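# Fetch lit-lamp tools from chest drawers into tray

## Task

For each lamp that lights up on the board, find the tool pictured next to it, take that tool from the chest and put it down wholly within the tray. Release it and close all drawers completely, which makes the following lamp light. Keep going until every lamp is dark. At the end, the tray must hold only the fetched tools, every other tool must be back in the chest, and nothing may count as placed if only the robot's grip or contact holds it there. Finally, open the grippers and pull the arms away.

## Robot and tools

ROBOT. There are two Franka FR3 arms, left_arm and right_arm, each ending in a Robotiq 140 two-finger gripper. The root of left_arm is at (+0.049, +0.302, 0) m and the root of right_arm is at (-0.010, -0.429, 0) m, both turned only slightly about z. Joint ranges in rad: waist ±2.744, shoulder ±1.784, upper arm roll ±2.901, elbow -3.042 to -0.152, forearm roll ±2.807, wrist pitch 0.544 to 4.517, wrist roll ±3.016. Load limits in N m: waist 20, shoulder 20, upper arm roll 18, elbow 18, forearm roll 12, wrist pitch 12, wrist roll 12; a carried object adds to them.

FRAME. All positions and orientations use one scene frame: the origin sits on the tabletop midway between the arms, +x points out across the table, +z points up, and left_arm is on the +y side. The names left and right do not mean sides of an image. Reported hand positions can be a little off, more so at long reach.

GRIPPER AXES. The fingers point along the gripper's +z axis and close along its y axis. end_effector_position is the spot between the pads when shut. Fingertips stick out about 33 mm past it when closed and 9 mm when fully open, and while closing they travel roughly 24 mm further from the arm, so keep that clearance above surfaces.

THE ROW. Every motion command is built from a row of 20 numbers covering both arms, even if one arm stays put: left x, y, z, qw, qx, qy, qz, left_gripper position, force_limit, speed, then the same ten for the right arm. x, y, z is an absolute target for that gripper's end_effector_position in metres in the scene frame; qw, qx, qy, qz is an absolute target orientation (w first) in the same frame. The three gripper numbers each lie in [-1, 1]. position: +1 fully open (140 mm), about -0.8 pads touching, -1 closes until blocked. force_limit: about 14 N at -1, 60 N at 0, 107 N at +1. speed: pad gap changes about 30 mm/s at -1, 140 at 0, 250 at +1. To leave a gripper unchanged, repeat its last three numbers (0 is itself a command). To hold an arm still, repeat the full pose from the latest result before it stopped. To keep orientation steady, resend the same quaternion each time rather than the drifting reported one.

MOTION LIMITS. Each control step, the commanded pose is clipped to within 70 mm and 16 degrees of the measured pose, and inverse kinematics favours position over orientation. Far targets may need several actions. A target farther than 0.6 m from the gripper's current position along any of its own axes gets rejected.

TOOLS.
execute_actions(actions): a list of actions; each action is a list of up to 15 rows, each row lasting one step of 1/30 s, and the final row repeats to fill 15 steps. An empty list just reports state and images. A malformed action, or a first action failing the 0.6 m check, cancels the whole call. Results include step readings of end_effector_position; HELD beside an arm means part of its command was held back that step.
move(target, speed, blocking): target is one 20-number row; each gripper follows a straight line to its absolute pose, all finishing together in 0.5 to 10 s. speed is m/s, 0.002 to 0.5, default 0.25; turning is capped at twice that in rad/s. Paths ignore obstacles and the other arm. Finger numbers are sent at the start. The result adds a move: line with the ending (done, off_target, moving, held, fault) and limits (paced = target clipped; held = steps blocked, after which the arm may speed up sharply), plus each gripper's distance from its pose. blocking=false returns after 0.5 s; until the move ends, other motion calls are refused, so use wait or stop.
wait(seconds): 0 to 10; arms hold their last command and a running move continues.
stop(): brakes a running move; fingers continue.
zoom_image(camera, region): region [x0, y0, x1, y1] in pixels of that camera's last image, at most 504 by 504.
read_manual(section): returns licence texts only.
finished_scene(scene): ends the given scene irreversibly once the robot has held the last command; the goal must already be met and stable.

RESULTS. Each result lists both grippers' poses, a Hand target line per arm (where the controller is driving it), and object_status: 0 moving, 1 blocked while opening, 2 blocked while closing (a grasp), 3 reached target or pads met (a thin part may still be held). position_measured is in counts, 3 open to 230 pads together, not linear. A pose unreachable line names an arm whose command was altered by a clearance check. To squeeze harder while status is 2, raise force_limit and nudge position, e.g. -1 to -0.98.

CAMERAS. cam_head_left and cam_head_right (896x504) look down from roughly 1 m above and behind the table; cam_left_wrist and cam_right_wrist (896x504) ride on the hands. Calibration matrices are supplied for each.

AVOID. Dropping or knocking anything off the table fails the job. Avoid slips, slams, fast contacts and pressing far past a contact. Don't let the arms collide or push on each other. Excess joint torque triggers a 10 s stop and skips the rest of the call. Carrying loads heats motors; heed MOTOR HOT before an OVER-TEMPERATURE FAULT brakes the arm. Held parts or loose objects may occasionally get a brief tug.

Each tool is called after "Emit:" in YAML: its name, and indented under it one key for each argument.

## Session

Emit:
execute_actions:
  actions: []

Scene clock: 0.00 s.
left_arm: end_effector_position=(+0.4723, +0.6244, +0.1691) position_measured=3 object_status=3 end_effector_quat_wxyz=(+0.522, -0.292, +0.785, -0.158) | right_arm: end_effector_position=(+0.3999, -0.3918, +0.3132) position_measured=3 object_status=3 end_effector_quat_wxyz=(+0.064, +0.994, -0.048, +0.080)
Joint positions: left_arm=[-0.6   -1.039  1.923 -2.818  0.876  3.419  1.651] | right_arm=[ 0.292 -0.595 -0.019 -2.443 -0.19   1.966 -1.202]
Joint velocities: left_arm=[-0.    -0.001  0.002 -0.001 -0.     0.    -0.001] | right_arm=[ 0.001 -0.     0.    -0.    -0.    -0.001 -0.001]
Hand target (left_arm): +0.472, +0.624, +0.169; +0.522, -0.292, +0.785, -0.158
Hand target (right_arm): +0.400, -0.392, +0.313; +0.064, +0.994, -0.048, +0.080

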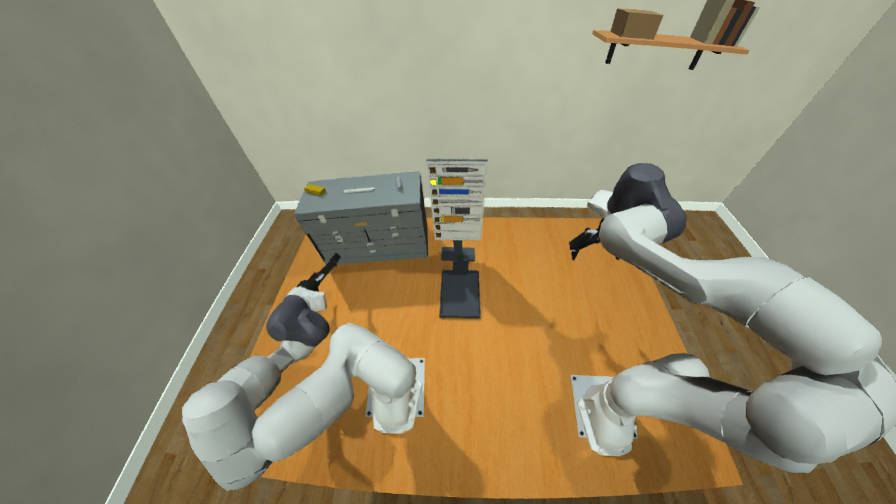

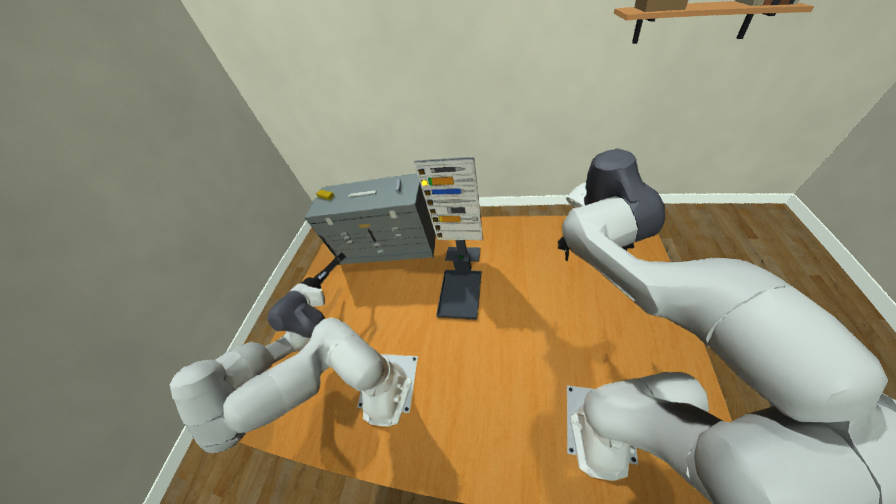

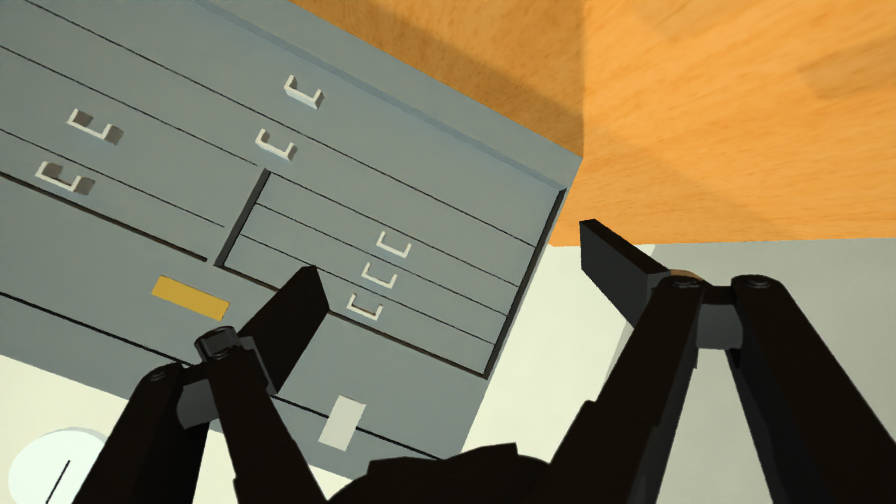

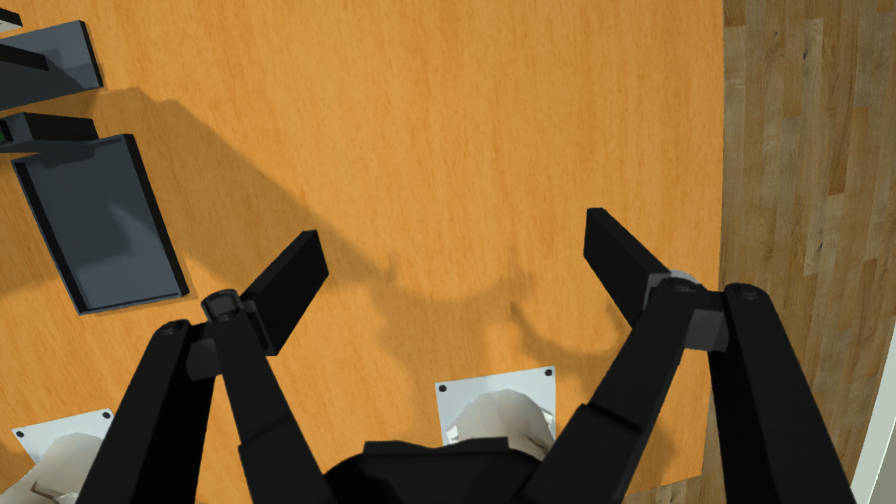

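Emit:
zoom_image:
  camera: "cam_head_left"
  region: [280, 140, 520, 330]

Region (280, 140, 520, 330) of cam_head_left's 896x504 image, scaled by 2.100, with more detail than that image has; it fills the top 399 rows of this view, and the rest is white.

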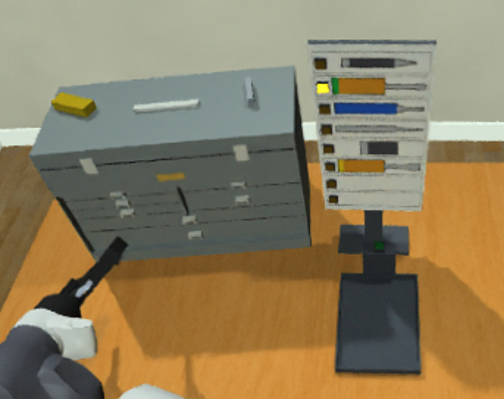

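Emit:
move:
  target: [0.52,0.485,0.124,0.5,-0.5,0.5,-0.5,-0.3,0,0,0.4,-0.392,0.313,0.064,0.994,-0.048,0.08,1,0,0]

Scene clock: 3.87 s.
left_arm: end_effector_position=(+0.5171, +0.4810, +0.1298) position_measured=167 object_status=3 end_effector_quat_wxyz=(+0.497, -0.501, +0.502, -0.501) | right_arm: end_effector_position=(+0.3999, -0.3918, +0.3132) position_measured=3 object_status=3 end_effector_quat_wxyz=(+0.064, +0.994, -0.048, +0.080)
Joint positions: left_arm=[-0.616 -1.793  2.504 -2.875  0.924  3.533  1.597] | right_arm=[ 0.292 -0.595 -0.019 -2.443 -0.19   1.966 -1.202]
Joint velocities: left_arm=[ 0.001 -0.001  0.005 -0.003  0.028 -0.    -0.037] | right_arm=[ 0.001  0.001 -0.001 -0.001  0.001 -0.     0.001]
Hand target (left_arm): +0.517, +0.486, +0.124; +0.497, -0.505, +0.500, -0.497
Hand target (right_arm): +0.400, -0.392, +0.313; +0.064, +0.994, -0.048, +0.080
Off the commanded pose (left_arm): 0.008 m, 0 deg.
Off the commanded pose (right_arm): 0.000 m, 0 deg.
joint sent to its limit (left arm) — the command would take joint 2 (shoulder) past its lower limit, so that joint was sent only as far as its limit.
move: off_target (left_arm)
camera_calibration (this result's frames):
cam_left_wrist: T_world_to_cam=[[-0.0130085, 0.17946, -0.983679, 0.0440971], [-0.336828, 0.925481, 0.173297, -0.281992], [0.941476, 0.333585, 0.0484082, -0.470346], [0, 0, 0, 1]] pos_world=[0.34841, 0.409965, 0.115014]
cam_right_wrist: T_world_to_cam=[[-0.204422, -0.976555, 0.0674648, -0.322783], [-0.931119, 0.215251, 0.294421, 0.362633], [-0.30204, -0.00263172, -0.953292, 0.598496], [0, 0, 0, 1]] pos_world=[0.452441, -0.391697, 0.485551]

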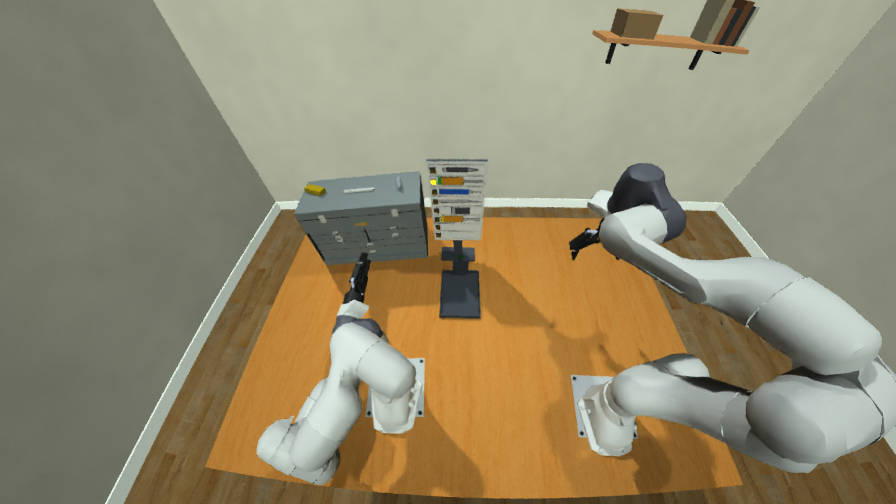

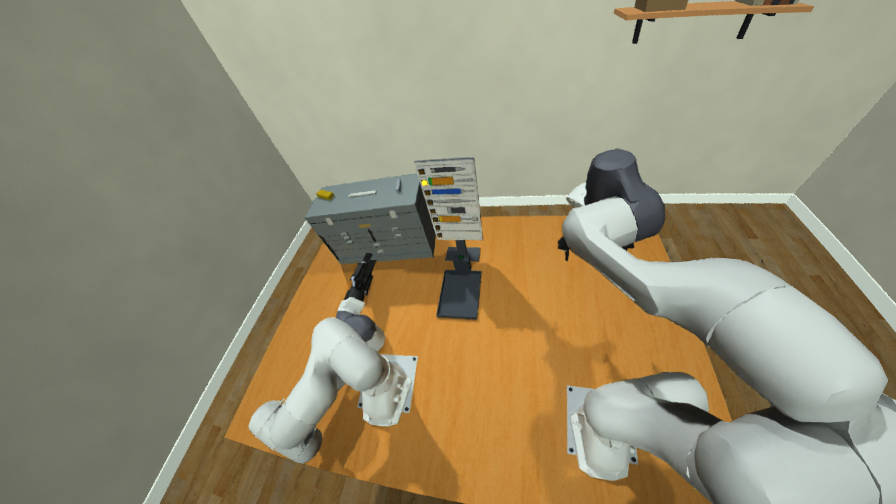

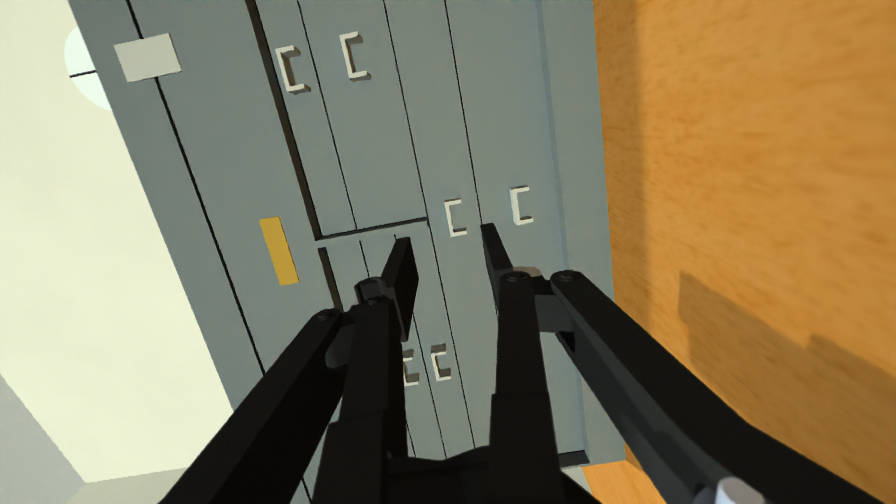

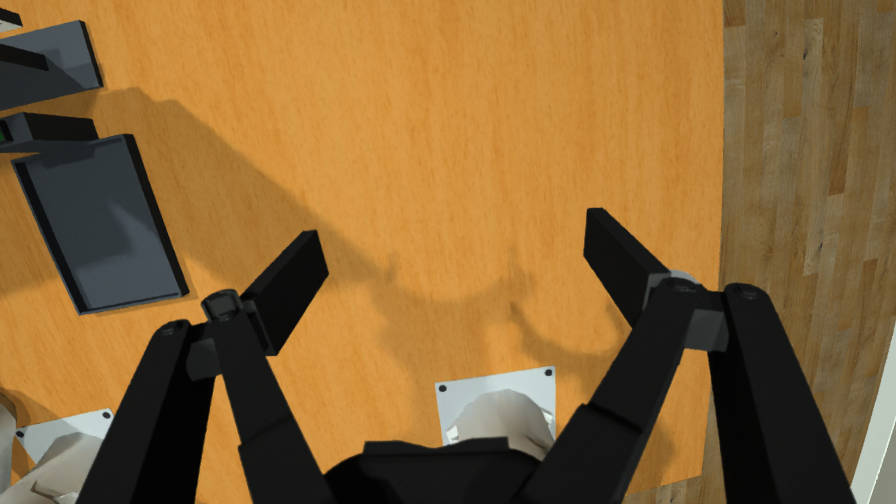

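Emit:
move:
  target: [0.4,0.45,0.45,0,-0.707,0.707,0,-0.3,0,0,0.4,-0.392,0.313,0.064,0.994,-0.048,0.08,1,0,0]

Emit:
move:
  target: [0.53,0.48,0.17,0.271,-0.653,0.653,-0.271,-0.3,0,0,0.4,-0.392,0.313,0.064,0.994,-0.048,0.08,1,0,0]

Scene clock: 10.63 s.
left_arm: end_effector_position=(+0.3940, +0.4464, +0.4442) position_measured=167 object_status=3 end_effector_quat_wxyz=(+0.150, -0.689, +0.708, -0.044) | right_arm: end_effector_position=(+0.3999, -0.3918, +0.3132) position_measured=3 object_status=3 end_effector_quat_wxyz=(+0.064, +0.994, -0.048, +0.080)
Joint positions: left_arm=[ 1.303 -0.438 -0.63  -1.807  2.805  4.53  -2.362] | right_arm=[ 0.292 -0.595 -0.019 -2.443 -0.19   1.966 -1.202]
Joint velocities: left_arm=[-0.011  0.006  0.011 -0.001 -0.    -0.001 -0.03 ] | right_arm=[-0.002 -0.002 -0.     0.001 -0.001  0.    -0.002]
Hand target (left_arm): +0.393, +0.447, +0.444; -0.149, +0.694, -0.703, +0.044
Hand target (right_arm): +0.400, -0.392, +0.313; +0.064, +0.994, -0.048, +0.080
Off the commanded pose (left_arm): 0.009 m, 18 deg; orientation clipped at the last step of the last action.
Off the commanded pose (right_arm): 0.000 m, 0 deg.
joint sent to its limit (left arm) — the command would take joint 5 (forearm roll) past its upper limit and joint 6 (wrist pitch) past its upper limit, so those joints were sent only as far as their limits.
move: off_target (left_arm); limits=paced
camera_calibration (this result's frames):
cam_left_wrist: T_world_to_cam=[[-0.947358, 0.224254, -0.228522, 0.370629], [0.0786703, 0.854897, 0.512798, -0.628873], [0.31036, 0.467825, -0.827536, 0.21967], [0, 0, 0, 1]] pos_world=[0.332415, 0.35174, 0.588966]
cam_right_wrist: T_world_to_cam=[[-0.204422, -0.976555, 0.0674648, -0.322783], [-0.931119, 0.215251, 0.294421, 0.362633], [-0.30204, -0.00263171, -0.953292, 0.598496], [0, 0, 0, 1]] pos_world=[0.452441, -0.391697, 0.485551]

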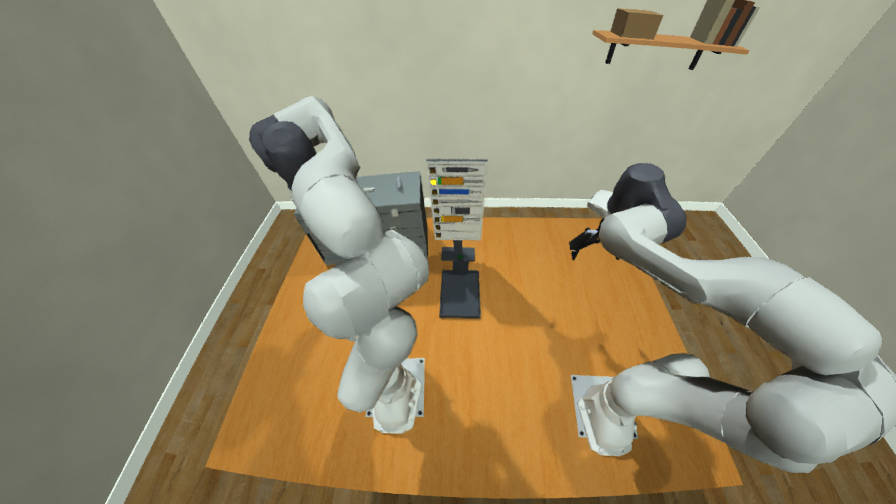

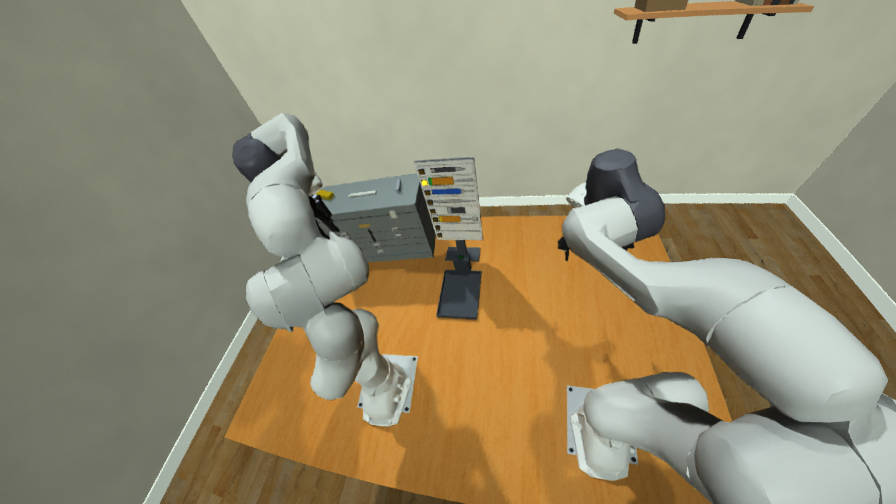

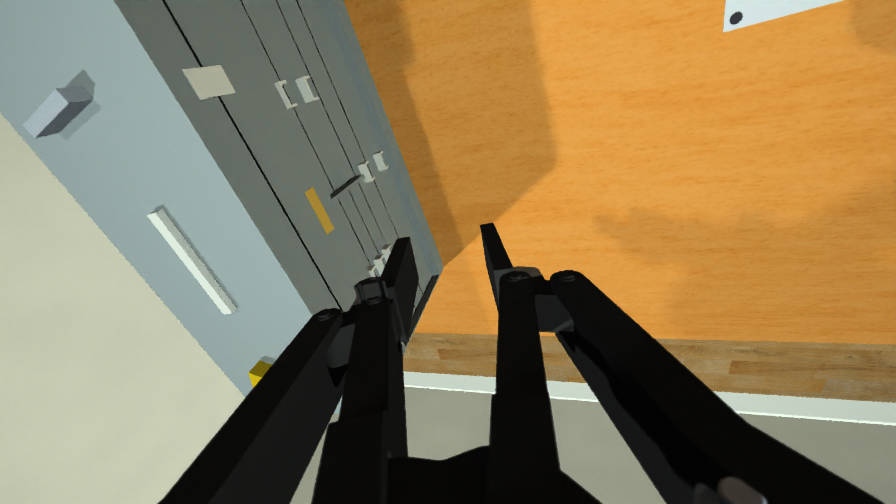

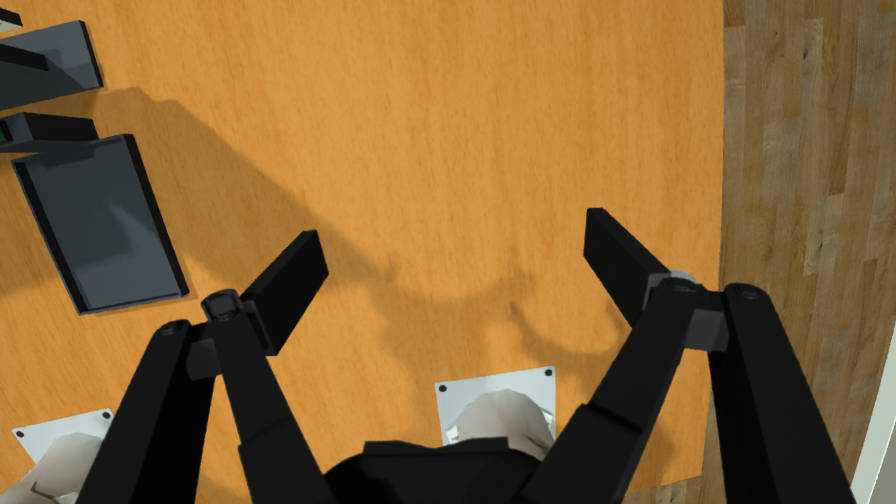

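Scene clock: 14.67 s.
left_arm: end_effector_position=(+0.5372, +0.4777, +0.1741) position_measured=167 object_status=3 end_effector_quat_wxyz=(-0.272, +0.652, -0.649, +0.283) | right_arm: end_effector_position=(+0.3999, -0.3918, +0.3132) position_measured=3 object_status=3 end_effector_quat_wxyz=(+0.064, +0.994, -0.048, +0.080)
Joint positions: left_arm=[ 1.013 -0.039 -0.239 -2.724  1.349  3.742 -0.663] | right_arm=[ 0.292 -0.595 -0.019 -2.443 -0.19   1.966 -1.202]
Joint velocities: left_arm=[ 0.     0.    -0.    -0.012 -0.031  0.007  0.07 ] | right_arm=[-0.001 -0.002  0.     0.     0.001  0.001 -0.   ]
Hand target (left_arm): +0.537, +0.479, +0.176; -0.277, +0.646, -0.653, +0.282
Hand target (right_arm): +0.400, -0.392, +0.313; +0.064, +0.994, -0.048, +0.080
Off the commanded pose (left_arm): 0.009 m, 2 deg.
Off the commanded pose (right_arm): 0.000 m, 0 deg.
move: off_target (left_arm)
camera_calibration (this result's frames):
cam_left_wrist: T_world_to_cam=[[-0.686368, 0.171058, -0.70685, 0.406025], [-0.125336, 0.929579, 0.346662, -0.4256], [0.716372, 0.326532, -0.616594, -0.250213], [0, 0, 0, 1]] pos_world=[0.404585, 0.407877, 0.280259]
cam_right_wrist: T_world_to_cam=[[-0.204422, -0.976555, 0.0674649, -0.322783], [-0.931119, 0.215251, 0.294421, 0.362633], [-0.30204, -0.00263182, -0.953292, 0.598496], [0, 0, 0, 1]] pos_world=[0.452441, -0.391697, 0.485551]

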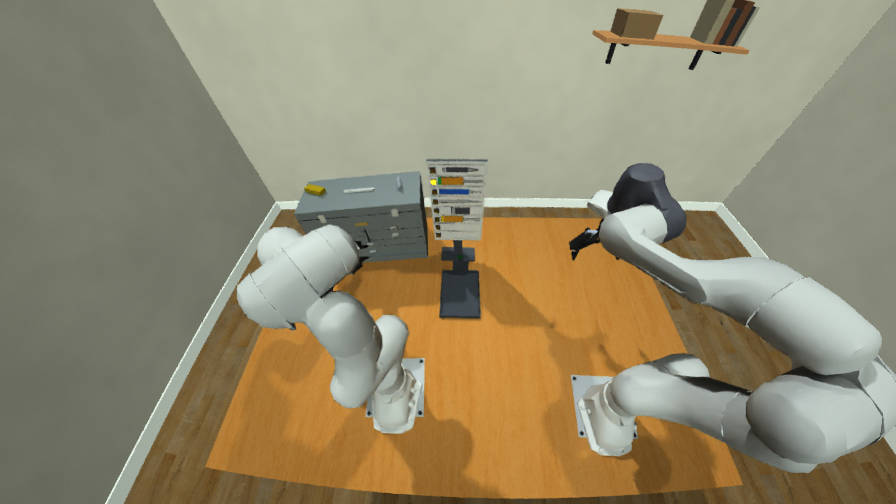

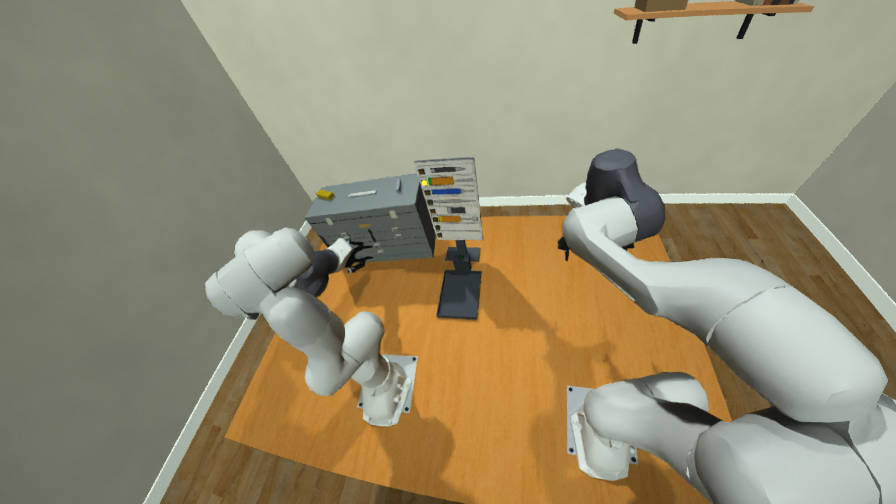

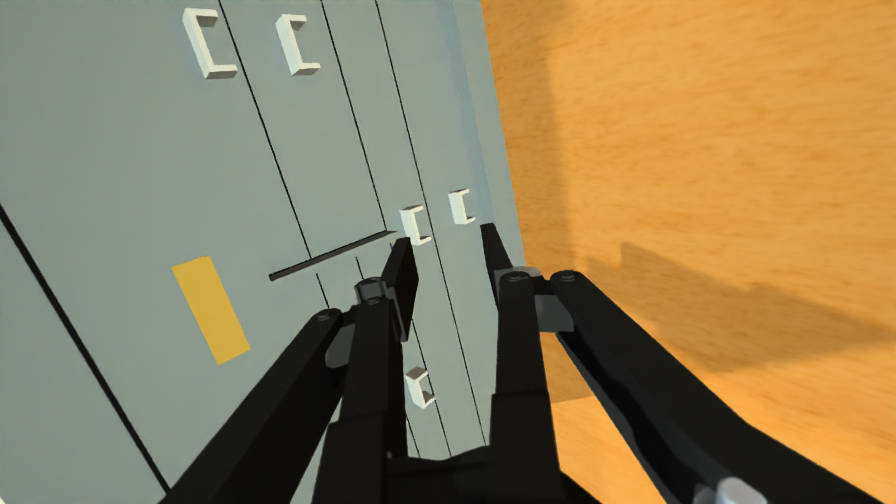

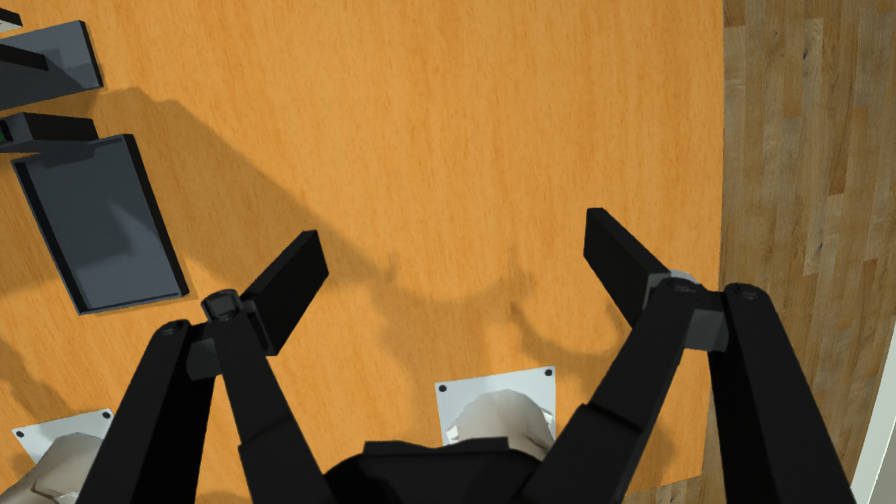

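Emit:
move:
  target: [0.575,0.48,0.168,0.271,-0.653,0.653,-0.271,-0.3,0,0,0.4,-0.392,0.313,0.064,0.994,-0.048,0.08,1,0,0]
  speed: 0.1

Emit:
move:
  target: [0.61,0.48,0.133,0.271,-0.653,0.653,-0.271,-0.3,0,0,0.4,-0.392,0.313,0.064,0.994,-0.048,0.08,1,0,0]
  speed: 0.05

Scene clock: 15.90 s.
left_arm: end_effector_position=(+0.5737, +0.4799, +0.1688) position_measured=167 object_status=3 end_effector_quat_wxyz=(-0.273, +0.650, -0.656, +0.271) | right_arm: end_effector_position=(+0.3999, -0.3918, +0.3132) position_measured=3 object_status=3 end_effector_quat_wxyz=(+0.064, +0.994, -0.048, +0.080)
Joint positions: left_arm=[ 0.969  0.028 -0.283 -2.632  1.303  3.66  -0.67 ] | right_arm=[ 0.292 -0.595 -0.019 -2.443 -0.19   1.966 -1.202]
Joint velocities: left_arm=[ 0.001 -0.    -0.001  0.002 -0.    -0.01  -0.009] | right_arm=[-0.001 -0.    -0.    -0.    -0.001 -0.001  0.001]
Hand target (left_arm): +0.575, +0.480, +0.168; -0.271, +0.653, -0.653, +0.271
Hand target (right_arm): +0.400, -0.392, +0.313; +0.064, +0.994, -0.048, +0.080
Off the commanded pose (left_arm): 0.002 m, 1 deg.
Off the commanded pose (right_arm): 0.000 m, 0 deg.
move: done
camera_calibration (this result's frames):
cam_left_wrist: T_world_to_cam=[[-0.698214, 0.190867, -0.689976, 0.421367], [-0.113344, 0.922174, 0.369796, -0.428451], [0.70686, 0.336401, -0.622241, -0.278728], [0, 0, 0, 1]] pos_world=[0.442664, 0.408446, 0.275736]
cam_right_wrist: T_world_to_cam=[[-0.204422, -0.976555, 0.0674648, -0.322783], [-0.931119, 0.215251, 0.294421, 0.362633], [-0.30204, -0.00263168, -0.953292, 0.598496], [0, 0, 0, 1]] pos_world=[0.452441, -0.391697, 0.485551]

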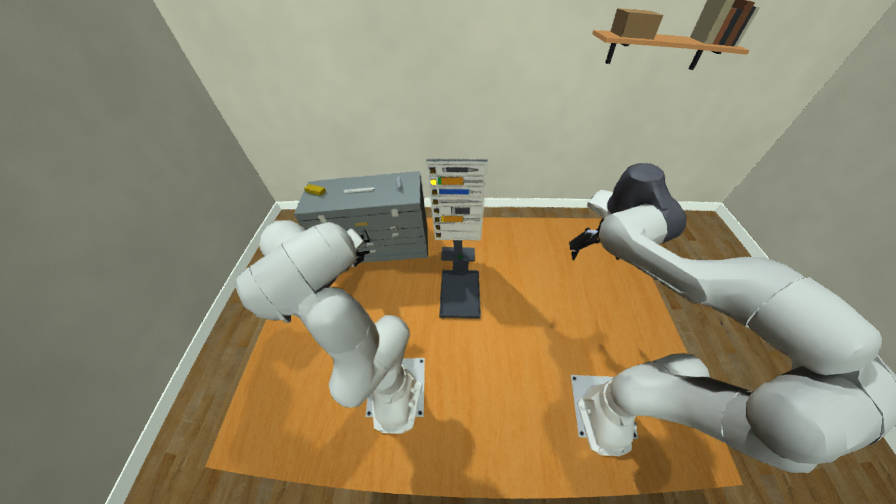

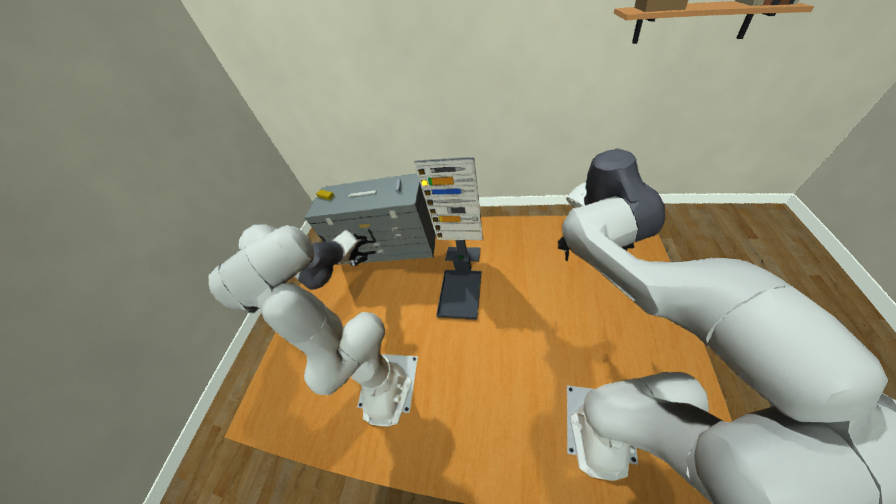

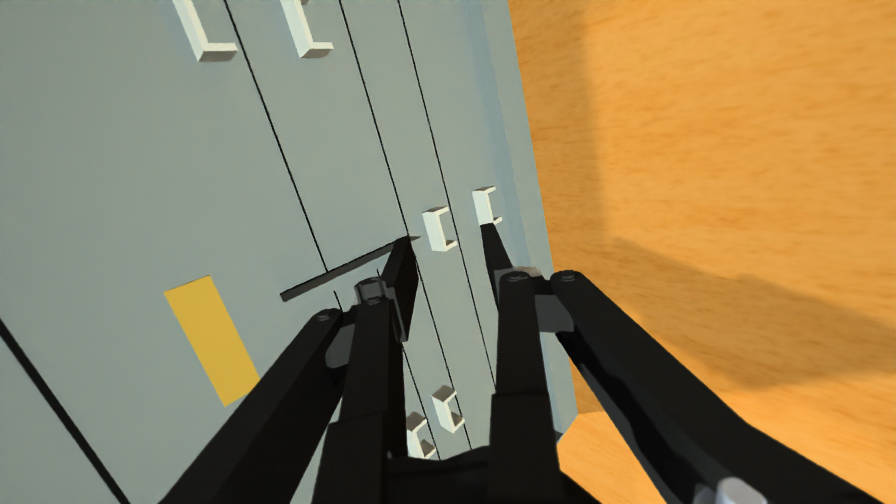

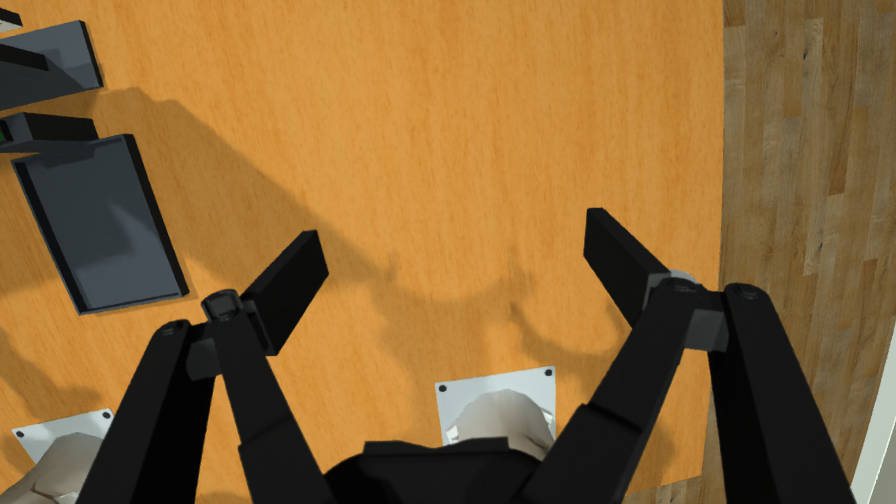

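Scene clock: 26.53 s.
left_arm: end_effector_position=(+0.5750, +0.4836, +0.1534) position_measured=167 object_status=3 end_effector_quat_wxyz=(-0.266, +0.660, -0.647, +0.275) | right_arm: end_effector_position=(+0.3999, -0.3918, +0.3132) position_measured=3 object_status=3 end_effector_quat_wxyz=(+0.064, +0.994, -0.048, +0.080)
Joint positions: left_arm=[ 0.966  0.076 -0.282 -2.641  1.221  3.664 -0.597] | right_arm=[ 0.292 -0.595 -0.019 -2.443 -0.19   1.966 -1.202]
Joint velocities: left_arm=[ 0.002  0.     0.001 -0.    -0.001 -0.001 -0.001] | right_arm=[-0.     0.001  0.    -0.001  0.     0.    -0.   ]
Hand target (left_arm): +0.577, +0.483, +0.155; -0.266, +0.659, -0.647, +0.275
Hand target (right_arm): +0.400, -0.392, +0.313; +0.064, +0.994, -0.048, +0.080
Off the commanded pose (left_arm): 0.041 m, 1 deg.
Off the commanded pose (right_arm): 0.000 m, 0 deg.
TORQUE FAULT: the external load on joint 4 (elbow) of the left arm reached its load limit, and that arm stopped for 10 seconds. That time counts as 18 of the actions that you can send in this scene. A torque fault stops only its own arm. That arm's remaining commands of this call were not run. That arm's gripper holds where it stopped, with its grip as last carried out, and that arm accepts commands again: back off and push less far. That arm stops again, at the same cost, whenever a joint's load reaches its limit.
move: fault (left_arm)
camera_calibration (this result's frames):
cam_left_wrist: T_world_to_cam=[[-0.704838, 0.160721, -0.690921, 0.429543], [-0.128998, 0.928715, 0.347633, -0.416817], [0.69754, 0.334153, -0.633861, -0.282263], [0, 0, 0, 1]] pos_world=[0.445879, 0.412386, 0.262764]
cam_right_wrist: T_world_to_cam=[[-0.204422, -0.976555, 0.0674647, -0.322783], [-0.931119, 0.215251, 0.294421, 0.362633], [-0.30204, -0.00263165, -0.953292, 0.598496], [0, 0, 0, 1]] pos_world=[0.452441, -0.391697, 0.485551]

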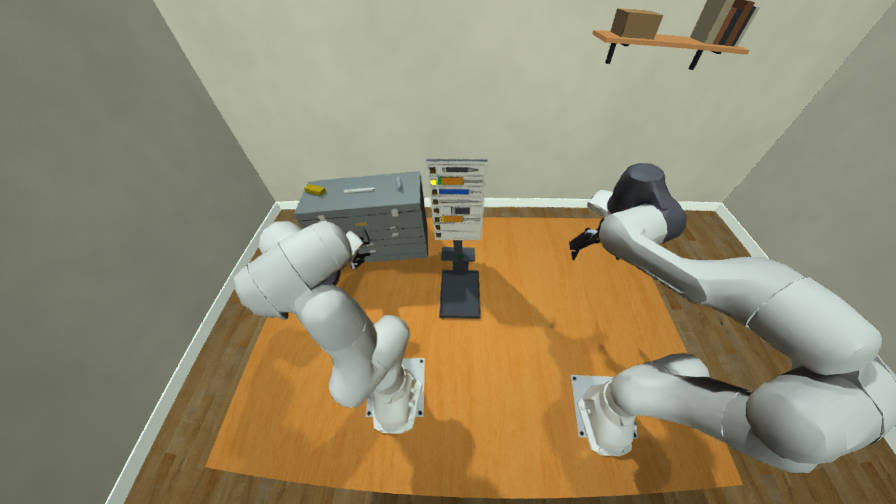

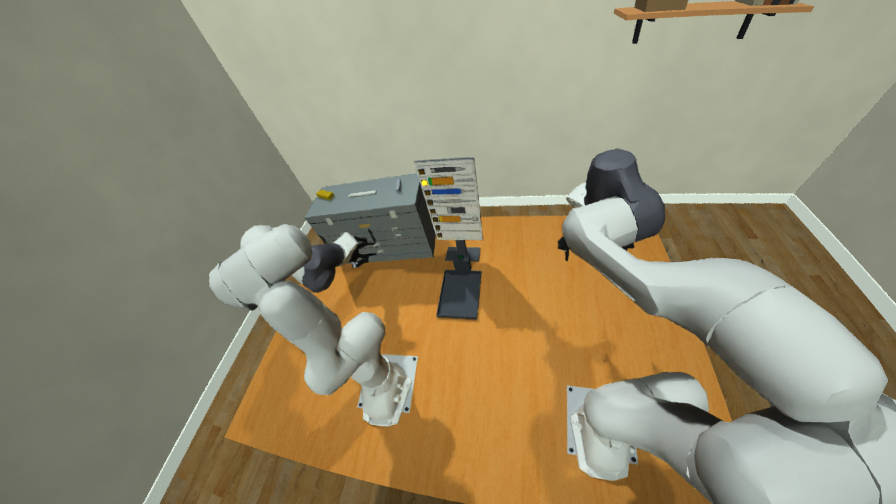

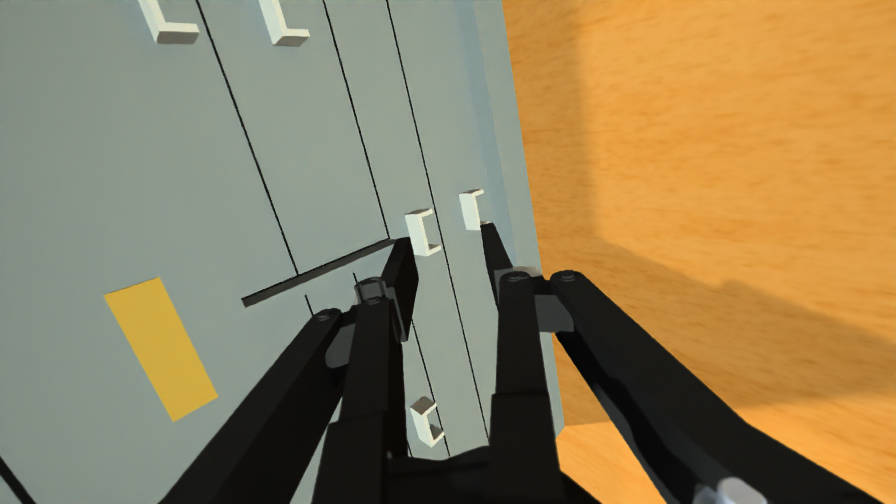

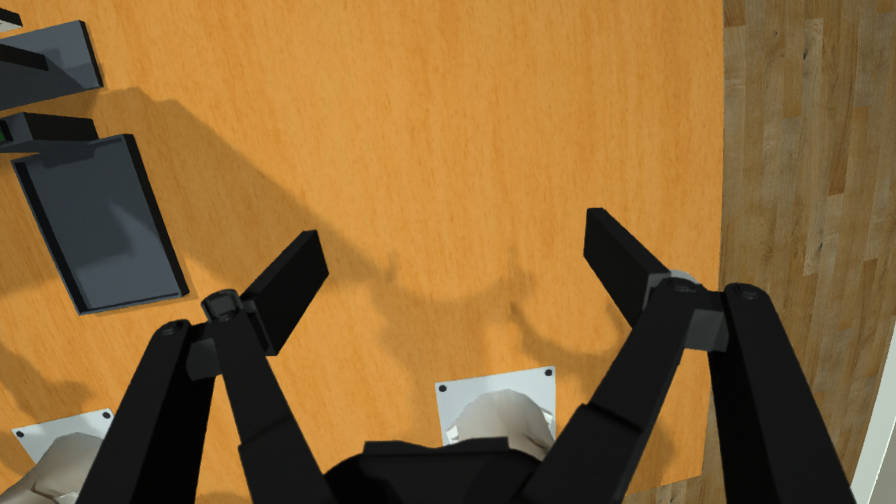

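Emit:
move:
  target: [0.53,0.475,0.118,0.5,-0.5,0.5,-0.5,-0.45,0,0,0.4,-0.392,0.313,0.064,0.994,-0.048,0.08,1,0,0]
  speed: 0.15

Emit:
move:
  target: [0.578,0.475,0.118,0.5,-0.5,0.5,-0.5,-0.45,0,0,0.4,-0.392,0.313,0.064,0.994,-0.048,0.08,1,0,0]
  speed: 0.05

Scene clock: 39.17 s.
left_arm: end_effector_position=(+0.5334, +0.4871, +0.1209) position_measured=186 object_status=3 end_effector_quat_wxyz=(-0.426, +0.573, -0.503, +0.487) | right_arm: end_effector_position=(+0.3999, -0.3918, +0.3132) position_measured=3 object_status=3 end_effector_quat_wxyz=(+0.064, +0.994, -0.048, +0.080)
Joint positions: left_arm=[ 1.295  0.94  -0.414 -2.728  0.917  4.528  0.456] | right_arm=[ 0.292 -0.595 -0.019 -2.443 -0.19   1.966 -1.202]
Joint velocities: left_arm=[-0.001 -0.001  0.    -0.002  0.001 -0.     0.   ] | right_arm=[ 0.001  0.    -0.    -0.     0.    -0.     0.001]
Hand target (left_arm): +0.533, +0.487, +0.120; -0.424, +0.575, -0.503, +0.486
Hand target (right_arm): +0.400, -0.392, +0.313; +0.064, +0.994, -0.048, +0.080
Off the commanded pose (left_arm): 0.013 m, 12 deg.
Off the commanded pose (right_arm): 0.000 m, 0 deg.
TORQUE FAULT: the external load on joint 2 (shoulder) of the left arm reached its load limit, and that arm stopped for 10 seconds. That time counts as 19 of the actions that you can send in this scene. A torque fault stops only its own arm. That arm's remaining commands of this call were not run. That arm's gripper holds where it stopped, with its grip as last carried out, and that arm accepts commands again: back off and push less far. That arm stops again, at the same cost, whenever a joint's load reaches its limit.
move: fault (left_arm)
camera_calibration (this result's frames):
cam_left_wrist: T_world_to_cam=[[-0.171927, 0.0511647, -0.98378, 0.181683], [-0.328291, 0.938589, 0.106187, -0.283461], [0.928798, 0.341223, -0.144572, -0.460913], [0, 0, 0, 1]] pos_world=[0.366274, 0.414032, 0.142201]
cam_right_wrist: T_world_to_cam=[[-0.204422, -0.976555, 0.0674649, -0.322783], [-0.931119, 0.215251, 0.294421, 0.362633], [-0.30204, -0.00263175, -0.953292, 0.598496], [0, 0, 0, 1]] pos_world=[0.452441, -0.391697, 0.485551]

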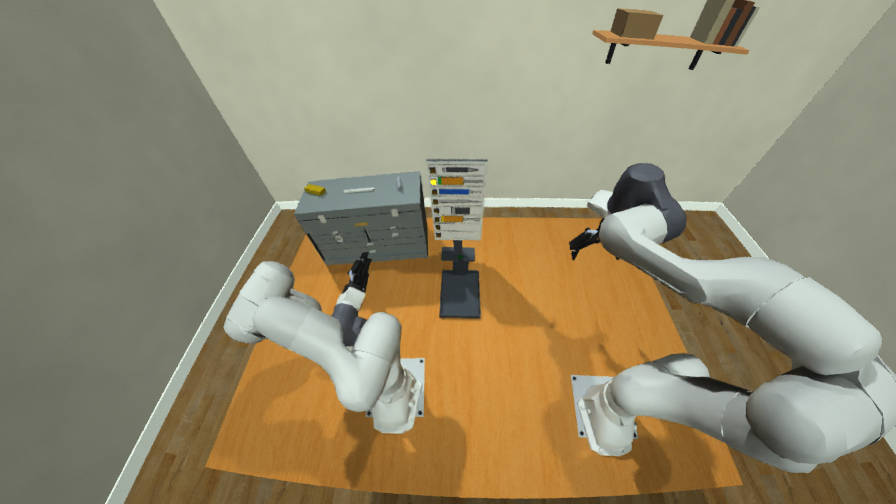

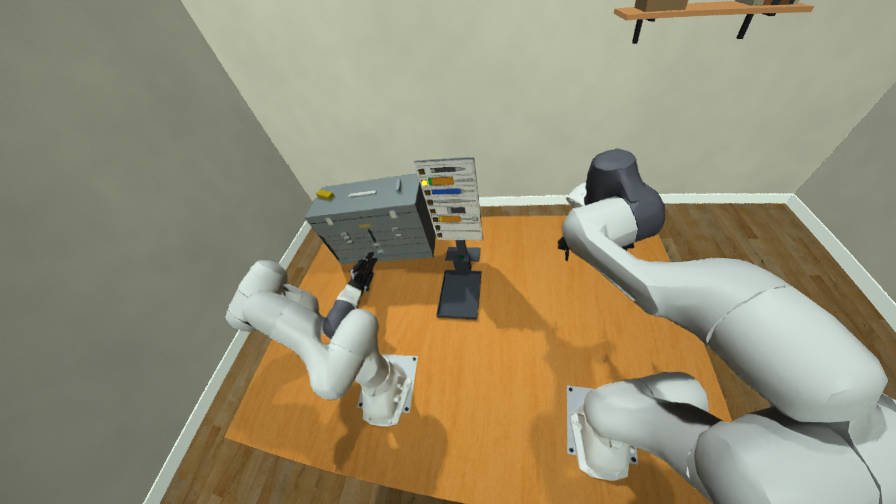

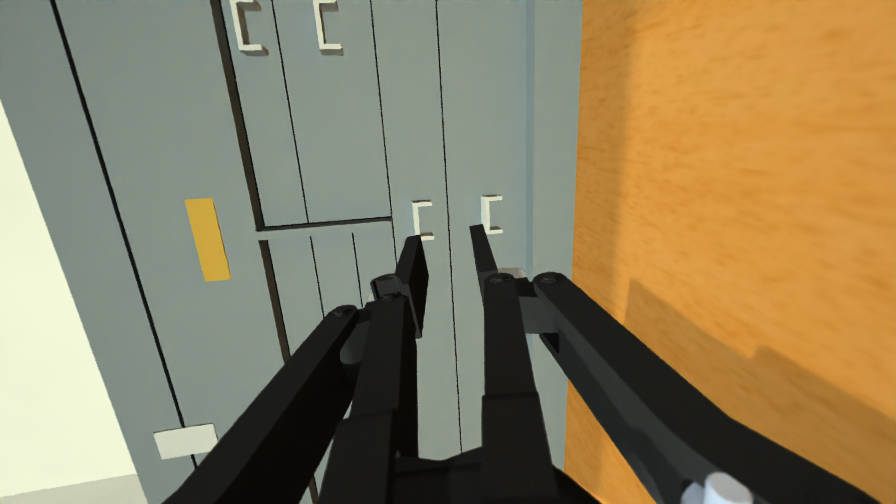

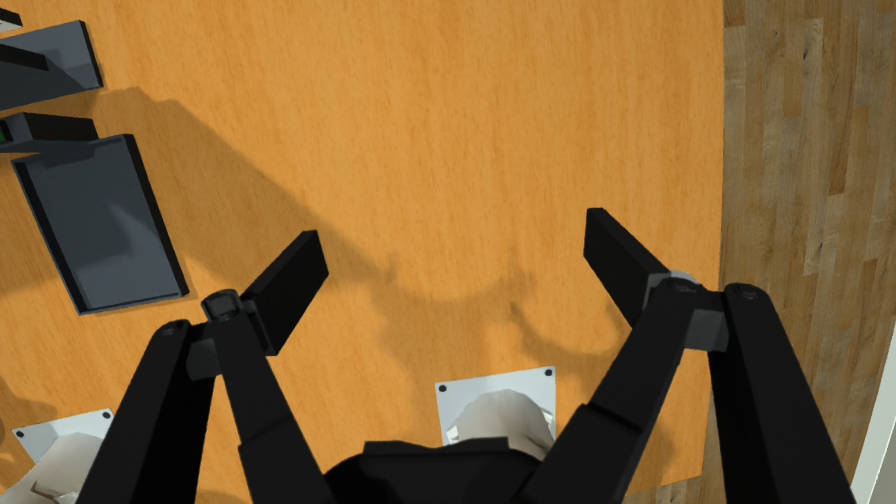

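not run: a fault stop came before this call.


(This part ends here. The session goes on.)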